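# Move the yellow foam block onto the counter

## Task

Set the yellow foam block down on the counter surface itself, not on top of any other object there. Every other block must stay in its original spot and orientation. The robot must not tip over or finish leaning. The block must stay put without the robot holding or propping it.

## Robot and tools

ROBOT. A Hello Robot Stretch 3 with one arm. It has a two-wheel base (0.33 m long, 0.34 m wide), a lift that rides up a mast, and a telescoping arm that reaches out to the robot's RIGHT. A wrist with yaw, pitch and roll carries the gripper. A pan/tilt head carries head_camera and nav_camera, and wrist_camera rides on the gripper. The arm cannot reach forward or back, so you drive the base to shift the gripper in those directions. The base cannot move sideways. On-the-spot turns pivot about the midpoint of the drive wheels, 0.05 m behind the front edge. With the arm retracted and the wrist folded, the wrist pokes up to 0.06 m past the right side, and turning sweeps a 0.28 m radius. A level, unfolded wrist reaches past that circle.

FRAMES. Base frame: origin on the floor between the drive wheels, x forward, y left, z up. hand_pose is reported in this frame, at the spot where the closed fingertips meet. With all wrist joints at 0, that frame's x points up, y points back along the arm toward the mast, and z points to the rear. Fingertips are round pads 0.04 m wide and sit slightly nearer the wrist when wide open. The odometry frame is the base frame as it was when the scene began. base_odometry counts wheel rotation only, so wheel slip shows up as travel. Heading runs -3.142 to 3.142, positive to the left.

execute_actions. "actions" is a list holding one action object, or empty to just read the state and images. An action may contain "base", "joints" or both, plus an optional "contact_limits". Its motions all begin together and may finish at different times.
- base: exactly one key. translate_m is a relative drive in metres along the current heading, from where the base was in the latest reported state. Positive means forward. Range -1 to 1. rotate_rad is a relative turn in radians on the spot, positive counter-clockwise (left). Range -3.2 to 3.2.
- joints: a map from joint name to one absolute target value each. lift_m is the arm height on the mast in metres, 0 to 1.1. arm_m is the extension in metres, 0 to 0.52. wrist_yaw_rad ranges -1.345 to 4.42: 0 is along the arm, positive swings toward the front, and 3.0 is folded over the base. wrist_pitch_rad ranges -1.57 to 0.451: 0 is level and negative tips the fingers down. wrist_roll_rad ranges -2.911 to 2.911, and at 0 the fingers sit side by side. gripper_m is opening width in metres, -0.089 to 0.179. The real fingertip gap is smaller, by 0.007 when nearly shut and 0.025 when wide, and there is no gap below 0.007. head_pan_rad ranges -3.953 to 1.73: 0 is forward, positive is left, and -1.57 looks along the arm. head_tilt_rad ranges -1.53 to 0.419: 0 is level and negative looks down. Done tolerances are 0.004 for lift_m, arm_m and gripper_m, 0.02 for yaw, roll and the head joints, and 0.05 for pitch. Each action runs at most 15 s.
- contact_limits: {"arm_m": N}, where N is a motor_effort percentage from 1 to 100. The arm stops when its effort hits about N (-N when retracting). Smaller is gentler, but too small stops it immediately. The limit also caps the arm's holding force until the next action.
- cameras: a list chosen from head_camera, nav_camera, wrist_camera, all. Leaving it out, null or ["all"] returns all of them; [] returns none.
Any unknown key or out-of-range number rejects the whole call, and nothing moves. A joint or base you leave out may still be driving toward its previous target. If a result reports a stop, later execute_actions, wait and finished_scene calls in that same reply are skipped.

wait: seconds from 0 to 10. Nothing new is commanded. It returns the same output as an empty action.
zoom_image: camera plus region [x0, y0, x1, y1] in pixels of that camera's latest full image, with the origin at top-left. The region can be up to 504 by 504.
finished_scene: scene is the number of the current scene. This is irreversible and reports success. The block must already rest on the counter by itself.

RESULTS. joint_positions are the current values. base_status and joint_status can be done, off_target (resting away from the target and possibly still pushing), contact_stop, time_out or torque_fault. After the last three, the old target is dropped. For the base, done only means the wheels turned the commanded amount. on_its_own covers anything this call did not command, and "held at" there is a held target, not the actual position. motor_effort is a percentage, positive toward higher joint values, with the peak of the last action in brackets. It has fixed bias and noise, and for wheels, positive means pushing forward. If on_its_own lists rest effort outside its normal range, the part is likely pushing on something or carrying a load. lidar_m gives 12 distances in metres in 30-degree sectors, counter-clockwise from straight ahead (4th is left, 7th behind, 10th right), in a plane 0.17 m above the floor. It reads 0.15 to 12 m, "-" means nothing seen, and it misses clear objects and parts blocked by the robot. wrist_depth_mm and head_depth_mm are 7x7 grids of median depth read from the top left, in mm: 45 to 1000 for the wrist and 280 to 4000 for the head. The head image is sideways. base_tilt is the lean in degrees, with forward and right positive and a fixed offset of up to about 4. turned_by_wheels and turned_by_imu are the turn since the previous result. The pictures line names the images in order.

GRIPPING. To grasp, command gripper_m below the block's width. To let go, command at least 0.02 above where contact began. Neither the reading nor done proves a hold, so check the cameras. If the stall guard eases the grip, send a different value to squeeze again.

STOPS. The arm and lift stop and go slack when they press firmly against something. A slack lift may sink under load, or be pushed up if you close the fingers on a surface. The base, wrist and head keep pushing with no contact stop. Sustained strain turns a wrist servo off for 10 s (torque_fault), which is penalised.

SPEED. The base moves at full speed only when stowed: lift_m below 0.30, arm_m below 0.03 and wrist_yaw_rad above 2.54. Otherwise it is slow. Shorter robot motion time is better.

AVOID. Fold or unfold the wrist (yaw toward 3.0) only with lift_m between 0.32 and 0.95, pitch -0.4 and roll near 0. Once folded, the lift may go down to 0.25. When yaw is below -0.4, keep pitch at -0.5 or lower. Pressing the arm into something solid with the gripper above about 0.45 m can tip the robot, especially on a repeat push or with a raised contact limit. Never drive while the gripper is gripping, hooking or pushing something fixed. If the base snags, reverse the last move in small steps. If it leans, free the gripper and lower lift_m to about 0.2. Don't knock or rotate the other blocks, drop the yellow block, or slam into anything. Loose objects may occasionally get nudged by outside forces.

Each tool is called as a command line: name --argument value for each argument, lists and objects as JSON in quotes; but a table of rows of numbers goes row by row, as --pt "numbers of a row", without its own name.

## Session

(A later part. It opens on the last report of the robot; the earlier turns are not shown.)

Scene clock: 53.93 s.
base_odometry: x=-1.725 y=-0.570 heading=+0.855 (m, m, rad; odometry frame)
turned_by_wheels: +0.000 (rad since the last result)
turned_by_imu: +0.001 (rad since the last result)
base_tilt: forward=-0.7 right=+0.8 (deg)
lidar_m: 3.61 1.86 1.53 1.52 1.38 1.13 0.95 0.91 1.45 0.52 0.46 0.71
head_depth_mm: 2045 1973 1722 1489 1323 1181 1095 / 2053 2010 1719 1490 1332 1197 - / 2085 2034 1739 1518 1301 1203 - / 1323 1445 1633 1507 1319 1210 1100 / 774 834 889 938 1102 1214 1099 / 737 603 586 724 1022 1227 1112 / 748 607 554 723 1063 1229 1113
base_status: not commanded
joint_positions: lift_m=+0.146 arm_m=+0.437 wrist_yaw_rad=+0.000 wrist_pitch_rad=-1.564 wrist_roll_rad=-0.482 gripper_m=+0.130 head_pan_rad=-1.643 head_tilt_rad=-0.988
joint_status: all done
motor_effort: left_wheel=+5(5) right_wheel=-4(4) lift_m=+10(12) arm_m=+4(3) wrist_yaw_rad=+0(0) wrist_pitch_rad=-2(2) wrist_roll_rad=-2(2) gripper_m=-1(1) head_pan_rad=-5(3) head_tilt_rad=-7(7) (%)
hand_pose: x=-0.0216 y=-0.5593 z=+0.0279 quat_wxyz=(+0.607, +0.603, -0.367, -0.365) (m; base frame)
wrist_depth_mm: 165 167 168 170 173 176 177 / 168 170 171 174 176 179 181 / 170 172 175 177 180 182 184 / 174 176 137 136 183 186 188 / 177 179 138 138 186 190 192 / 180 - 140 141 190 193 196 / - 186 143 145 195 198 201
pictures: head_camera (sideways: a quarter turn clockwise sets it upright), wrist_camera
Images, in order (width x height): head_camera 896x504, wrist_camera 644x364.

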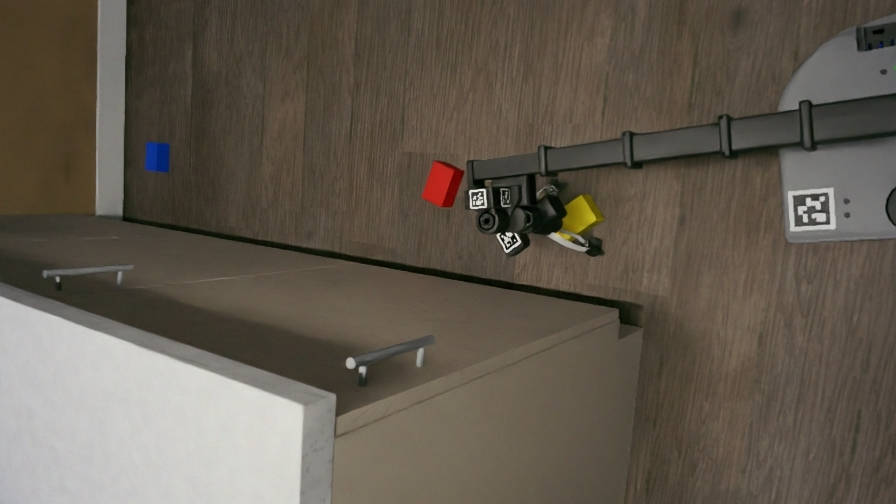

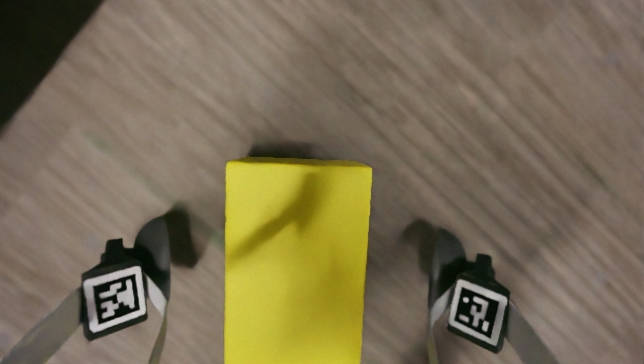

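execute_actions --actions '[{"joints": {"gripper_m": 0.02}}]' --cameras '["head_camera", "wrist_camera"]'

Scene clock: 58.97 s.
base_odometry: x=-1.725 y=-0.570 heading=+0.855 (m, m, rad; odometry frame)
turned_by_wheels: +0.000 (rad since the last result)
turned_by_imu: +0.001 (rad since the last result)
base_tilt: forward=-0.7 right=+0.7 (deg)
lidar_m: 3.61 1.87 1.53 1.52 1.38 1.13 0.94 0.91 1.45 0.53 0.46 0.71
head_depth_mm: 2012 1989 1704 1488 1325 1192 1095 / 2074 1997 1698 1492 1334 1198 - / 2077 2034 1724 1532 1311 1196 - / 1321 1448 1630 1509 1323 1213 1101 / 773 834 884 940 1105 1220 1104 / 734 607 585 720 1019 1224 1108 / 748 610 553 724 1058 1228 1113
base_status: not commanded
joint_positions: lift_m=+0.146 arm_m=+0.437 wrist_yaw_rad=+0.000 wrist_pitch_rad=-1.565 wrist_roll_rad=-0.482 gripper_m=+0.021 head_pan_rad=-1.643 head_tilt_rad=-0.988
joint_status: all done
motor_effort: left_wheel=+5(4) right_wheel=-4(4) lift_m=+10(11) arm_m=+3(4) wrist_yaw_rad=+0(1) wrist_pitch_rad=-2(2) wrist_roll_rad=-2(2) gripper_m=-15(89) head_pan_rad=-5(4) head_tilt_rad=-7(7) (%)
hand_pose: x=-0.0216 y=-0.5592 z=+0.0279 quat_wxyz=(+0.607, +0.603, -0.367, -0.366) (m; base frame)
wrist_depth_mm: 165 167 169 171 173 176 177 / 168 169 171 174 176 179 181 / 171 173 175 177 179 182 184 / 174 176 177 133 183 186 189 / 178 179 135 135 186 190 192 / 181 182 136 138 191 193 196 / 184 187 140 141 194 198 201
pictures: head_camera (sideways: a quarter turn clockwise sets it upright), wrist_camera
Images, in order (width x height): head_camera 896x504, wrist_camera 644x364.

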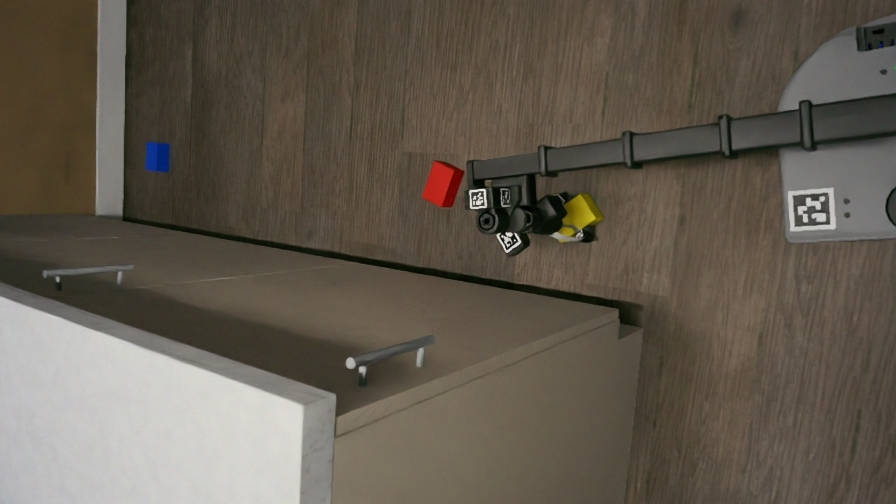

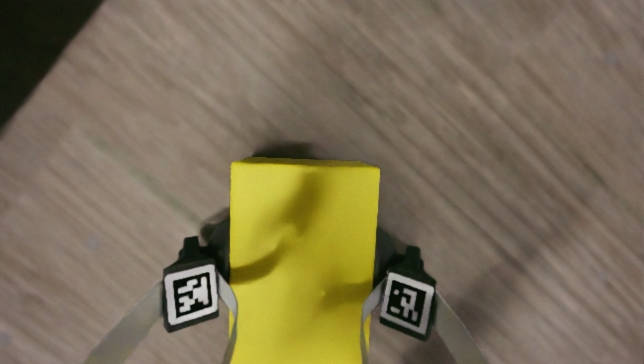

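execute_actions --actions '[{"joints": {"lift_m": 1.09, "head_pan_rad": -1.3, "head_tilt_rad": -0.6}}]' --cameras '["head_camera", "wrist_camera", "nav_camera"]'

Scene clock: 70.23 s.
base_odometry: x=-1.725 y=-0.570 heading=+0.855 (m, m, rad; odometry frame)
turned_by_wheels: +0.000 (rad since the last result)
turned_by_imu: +0.003 (rad since the last result)
base_tilt: forward=-0.7 right=+0.7 (deg)
lidar_m: 3.62 1.86 1.53 1.52 1.38 1.13 0.95 0.91 1.45 0.52 0.46 0.71
head_depth_mm: 1839 1612 1081 583 1703 1421 1201 / 1928 1488 917 907 1133 1359 1204 / 2030 1521 924 667 728 871 1137 / 2133 2202 940 672 590 709 872 / 2207 2429 948 681 639 777 994 / 2329 2657 966 686 699 871 1156 / 2513 2837 980 700 778 992 1219
base_status: not commanded
joint_positions: lift_m=+1.089 arm_m=+0.437 wrist_yaw_rad=+0.000 wrist_pitch_rad=-1.565 wrist_roll_rad=-0.482 gripper_m=+0.021 head_pan_rad=-1.307 head_tilt_rad=-0.606
joint_status: all done
motor_effort: left_wheel=+4(4) right_wheel=-4(4) lift_m=+35(35) arm_m=+4(3) wrist_yaw_rad=+0(0) wrist_pitch_rad=-2(2) wrist_roll_rad=-2(2) gripper_m=-15(15) head_pan_rad=+4(36) head_tilt_rad=+3(32) (%)
hand_pose: x=-0.0216 y=-0.5592 z=+0.9717 quat_wxyz=(+0.607, +0.603, -0.367, -0.366) (m; base frame)
wrist_depth_mm: 196 198 215 563 - - - / 199 201 361 - - - - / 202 212 542 - - - - / 207 335 549 133 - - - / 224 - 135 135 - - - / - - 137 137 - - - / - - 139 141 - - -
pictures: head_camera (sideways: a quarter turn clockwise sets it upright), nav_camera (sideways: a quarter turn counterclockwise sets it upright), wrist_camera
Images, in order (width x height): head_camera 896x504, nav_camera 672x504, wrist_camera 644x364.

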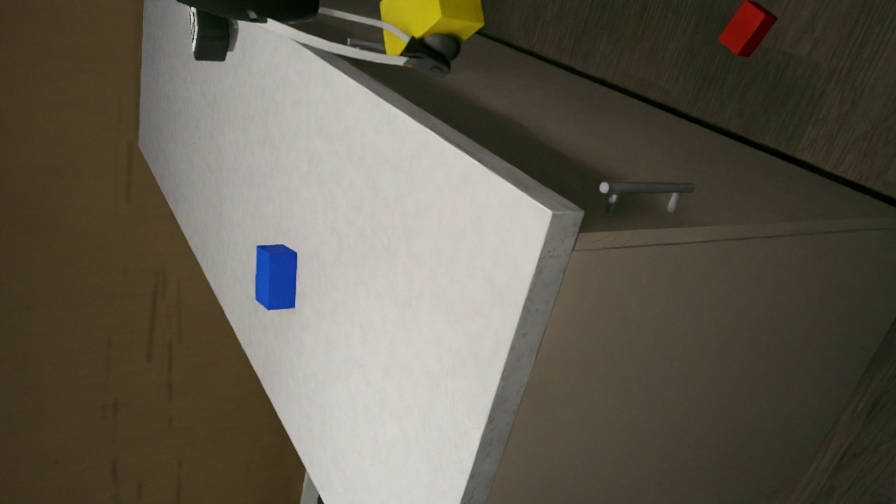

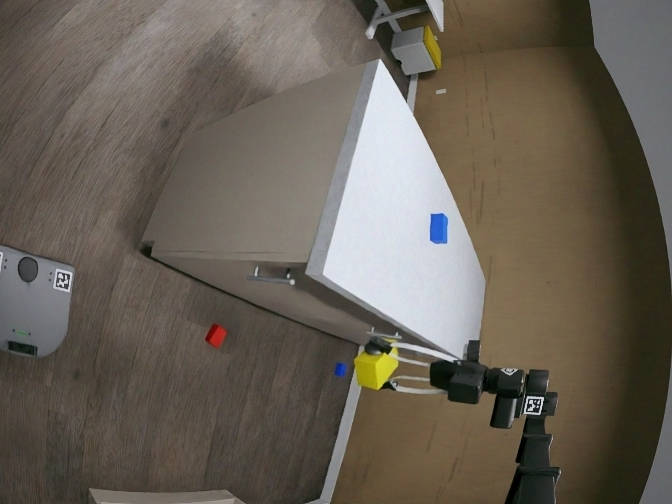

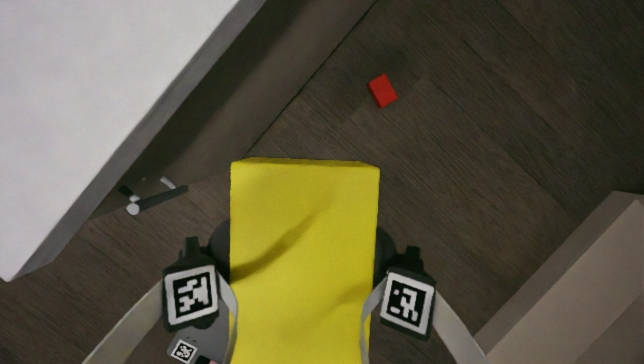

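execute_actions --actions '[{"base": {"translate_m": 0.29}, "joints": {"arm_m": 0.5, "head_pan_rad": -1.6, "head_tilt_rad": -0.6}}]' --cameras '["head_camera", "wrist_camera"]'

Scene clock: 75.00 s.
base_odometry: x=-1.535 y=-0.352 heading=+0.855 (m, m, rad; odometry frame)
turned_by_wheels: +0.000 (rad since the last result)
turned_by_imu: +0.003 (rad since the last result)
base_tilt: forward=-0.7 right=+0.8 (deg)
lidar_m: 2.91 1.80 1.48 1.47 1.63 1.42 1.20 1.52 0.46 0.45 0.50 2.78
head_depth_mm: 1898 2022 2185 683 565 1348 1204 / 1917 1493 915 659 562 649 811 / - - 879 632 575 673 820 / 1967 1723 935 671 588 697 859 / 1999 2115 950 681 605 722 898 / 2038 2250 969 689 626 751 944 / 2101 2337 2512 695 648 783 1013
base_status: done
joint_positions: lift_m=+1.089 arm_m=+0.500 wrist_yaw_rad=+0.000 wrist_pitch_rad=-1.565 wrist_roll_rad=-0.482 gripper_m=+0.021 head_pan_rad=-1.593 head_tilt_rad=-0.606
joint_status: all done
motor_effort: left_wheel=+5(9) right_wheel=-4(6) lift_m=+35(34) arm_m=+3(5) wrist_yaw_rad=+0(0) wrist_pitch_rad=-2(2) wrist_roll_rad=-1(1) gripper_m=-14(15) head_pan_rad=-4(35) head_tilt_rad=+3(3) (%)
hand_pose: x=-0.0216 y=-0.6222 z=+0.9717 quat_wxyz=(+0.607, +0.603, -0.367, -0.365) (m; base frame)
wrist_depth_mm: 196 198 200 203 205 207 210 / 199 202 204 205 210 211 215 / 201 204 207 210 213 217 219 / 206 209 210 133 217 221 223 / 210 213 134 135 220 224 227 / 214 216 136 138 227 229 - / - 222 140 141 230 234 -
pictures: head_camera (sideways: a quarter turn clockwise sets it upright), wrist_camera
Images, in order (width x height): head_camera 896x504, wrist_camera 644x364.

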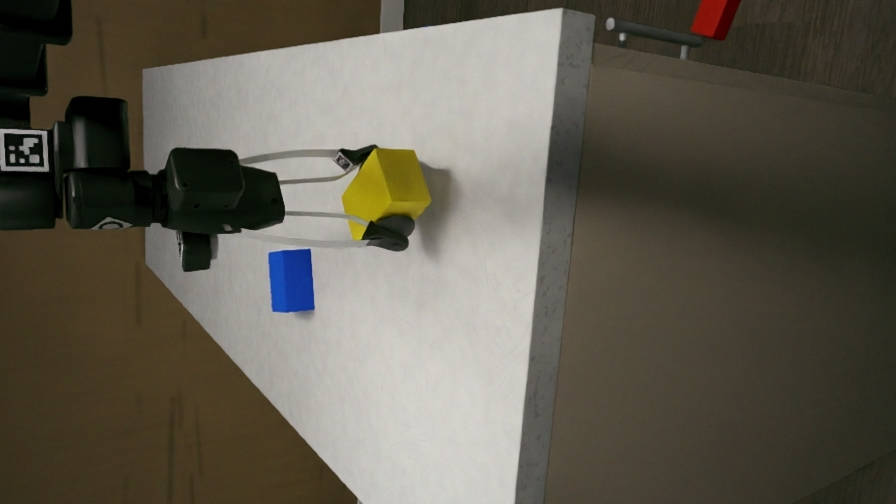

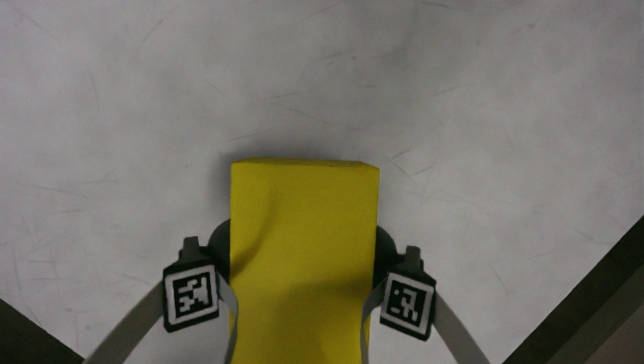

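execute_actions --actions '[{"joints": {"lift_m": 1.054}}]' --cameras '["wrist_camera"]'

Scene clock: 76.33 s.
base_odometry: x=-1.535 y=-0.352 heading=+0.855 (m, m, rad; odometry frame)
turned_by_wheels: +0.000 (rad since the last result)
turned_by_imu: +0.000 (rad since the last result)
base_tilt: forward=-0.7 right=+0.8 (deg)
lidar_m: 2.92 1.80 1.48 1.47 1.63 1.41 1.20 1.52 0.46 0.45 0.50 2.78
head_depth_mm: - 2058 2174 682 567 1352 1204 / 1914 1367 912 660 564 649 809 / 1866 - 884 639 574 673 819 / 1976 1714 932 648 586 695 859 / 1990 2114 948 681 604 722 898 / 2052 2250 969 689 626 752 944 / 2088 2336 2501 695 649 786 1009
base_status: not commanded
joint_positions: lift_m=+1.055 arm_m=+0.500 wrist_yaw_rad=+0.000 wrist_pitch_rad=-1.565 wrist_roll_rad=-0.482 gripper_m=+0.021 head_pan_rad=-1.593 head_tilt_rad=-0.606
joint_status: all done
motor_effort: left_wheel=+4(3) right_wheel=-4(4) lift_m=+11(31) arm_m=+4(3) wrist_yaw_rad=+0(0) wrist_pitch_rad=-2(2) wrist_roll_rad=-2(2) gripper_m=-14(14) head_pan_rad=-4(4) head_tilt_rad=+3(3) (%)
hand_pose: x=-0.0216 y=-0.6222 z=+0.9369 quat_wxyz=(+0.607, +0.603, -0.367, -0.365) (m; base frame)
wrist_depth_mm: 164 165 168 169 172 174 176 / 167 169 171 173 175 178 180 / 170 172 174 176 178 181 183 / 173 175 176 133 181 184 187 / 176 178 135 136 186 188 191 / 179 181 136 138 190 192 194 / 184 186 140 141 194 196 -
pictures: wrist_camera
Images, in order (width x height): wrist_camera 644x364.

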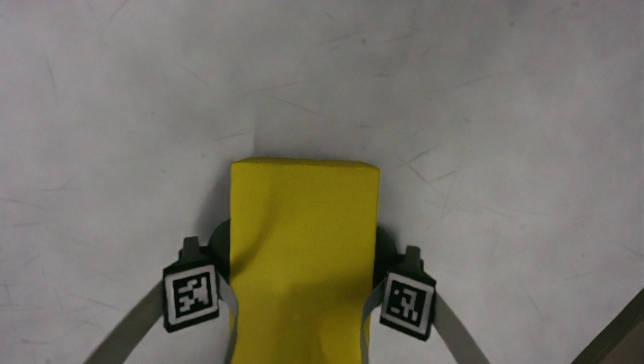

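The block is about 2 mm above the surface. Releasing now.

execute_actions --actions '[{"joints": {"gripper_m": 0.12}}]' --cameras '["head_camera", "wrist_camera"]'

Scene clock: 78.03 s.
base_odometry: x=-1.535 y=-0.352 heading=+0.855 (m, m, rad; odometry frame)
turned_by_wheels: +0.000 (rad since the last result)
turned_by_imu: +0.000 (rad since the last result)
base_tilt: forward=-0.7 right=+0.8 (deg)
lidar_m: 2.92 1.80 1.48 1.47 1.62 1.42 1.20 1.52 0.46 0.45 0.50 2.79
head_depth_mm: - 2031 2185 685 567 1348 1207 / 1904 1374 918 658 565 650 806 / 1867 - 873 640 575 670 818 / 1947 1700 937 649 586 696 857 / 2009 2129 948 680 607 723 898 / 2039 2250 967 690 627 752 946 / 2077 2332 2491 693 649 782 1005
base_status: not commanded
joint_positions: lift_m=+1.055 arm_m=+0.500 wrist_yaw_rad=+0.000 wrist_pitch_rad=-1.565 wrist_roll_rad=-0.482 gripper_m=+0.120 head_pan_rad=-1.593 head_tilt_rad=-0.606
joint_status: all done
motor_effort: left_wheel=+5(4) right_wheel=-4(4) lift_m=+11(11) arm_m=+4(4) wrist_yaw_rad=+0(0) wrist_pitch_rad=-2(2) wrist_roll_rad=-2(2) gripper_m=+0(78) head_pan_rad=-5(5) head_tilt_rad=+3(3) (%)
hand_pose: x=-0.0216 y=-0.6222 z=+0.9369 quat_wxyz=(+0.607, +0.603, -0.367, -0.366) (m; base frame)
wrist_depth_mm: 164 166 168 169 172 174 176 / 167 169 171 173 175 178 180 / 170 172 173 176 179 181 183 / 174 174 174 135 182 184 187 / 176 177 179 137 185 188 191 / 180 - 181 140 188 192 194 / - 186 186 143 193 197 -
pictures: head_camera (sideways: a quarter turn clockwise sets it upright), wrist_camera
Images, in order (width x height): head_camera 896x504, wrist_camera 644x364.

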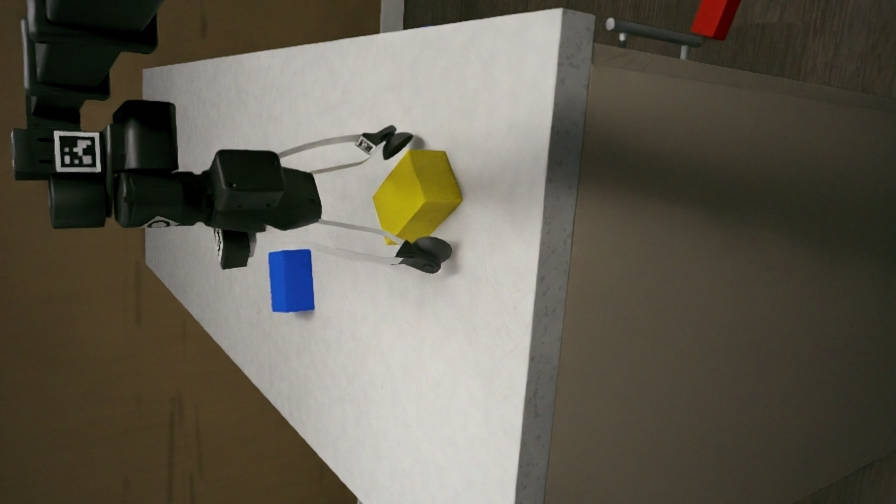

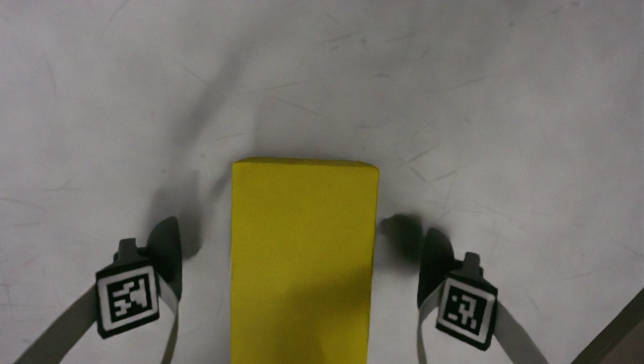

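execute_actions --actions '[{"joints": {"lift_m": 1.1, "head_pan_rad": -1.9}}]'

Scene clock: 79.67 s.
base_odometry: x=-1.535 y=-0.352 heading=+0.855 (m, m, rad; odometry frame)
turned_by_wheels: +0.000 (rad since the last result)
turned_by_imu: +0.000 (rad since the last result)
base_tilt: forward=-0.7 right=+0.8 (deg)
lidar_m: 2.90 1.80 1.48 1.47 1.63 1.41 1.20 1.52 0.46 0.45 0.50 2.79
head_depth_mm: 2058 2210 2464 2218 1720 1419 1210 / 2050 2182 2441 2239 1735 1409 1202 / 2036 2157 2425 2211 1653 1397 1191 / 1974 2094 1002 674 579 672 821 / 1936 1603 986 654 574 660 802 / - 2018 914 641 569 647 783 / 1905 1870 922 679 567 637 768
base_status: not commanded
joint_positions: lift_m=+1.099 arm_m=+0.500 wrist_yaw_rad=+0.000 wrist_pitch_rad=-1.565 wrist_roll_rad=-0.482 gripper_m=+0.120 head_pan_rad=-1.893 head_tilt_rad=-0.606
joint_status: all done
motor_effort: left_wheel=+4(4) right_wheel=-4(4) lift_m=+34(36) arm_m=+4(4) wrist_yaw_rad=+0(0) wrist_pitch_rad=-2(2) wrist_roll_rad=-3(2) gripper_m=+0(1) head_pan_rad=-4(34) head_tilt_rad=+2(3) (%)
hand_pose: x=-0.0216 y=-0.6222 z=+0.9817 quat_wxyz=(+0.607, +0.603, -0.367, -0.366) (m; base frame)
wrist_depth_mm: 204 206 210 212 216 218 219 / 208 210 214 216 219 222 225 / 212 214 218 219 223 226 229 / 216 218 220 179 226 231 233 / 221 222 224 183 232 235 239 / 225 - 228 186 235 241 - / - 230 234 237 240 - -
pictures: head_camera (sideways: a quarter turn clockwise sets it upright), nav_camera (sideways: a quarter turn counterclockwise sets it upright), wrist_camera
Images, in order (width x height): head_camera 896x504, nav_camera 672x504, wrist_camera 644x364.

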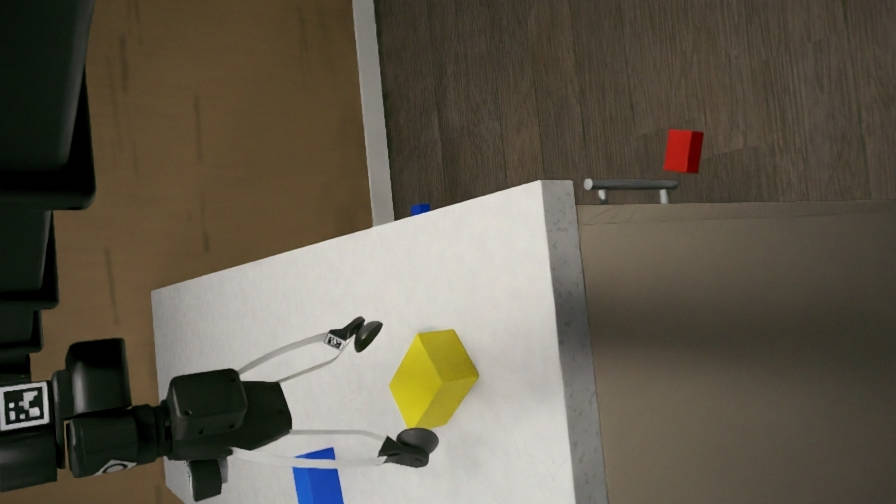

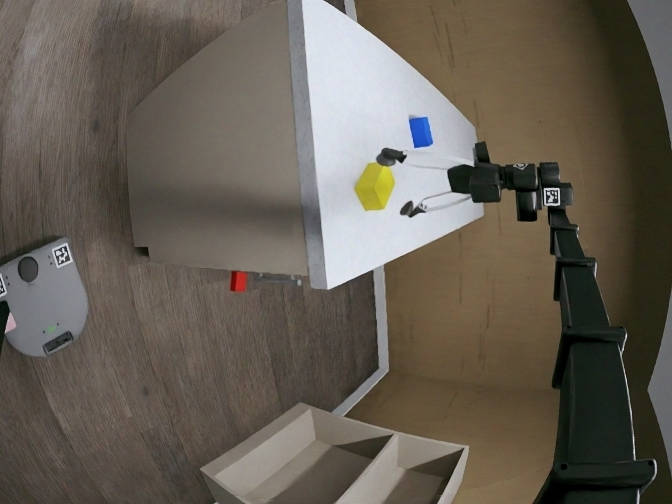

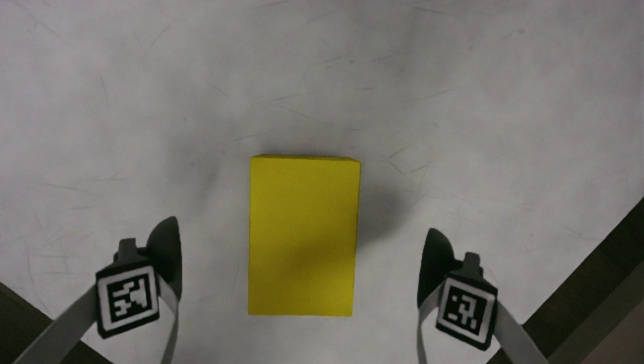

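The yellow block rests flat on the counter, the gripper is clear, and the other blocks are undisturbed.

finished_scene --scene 1

The scene is finished: the task was done.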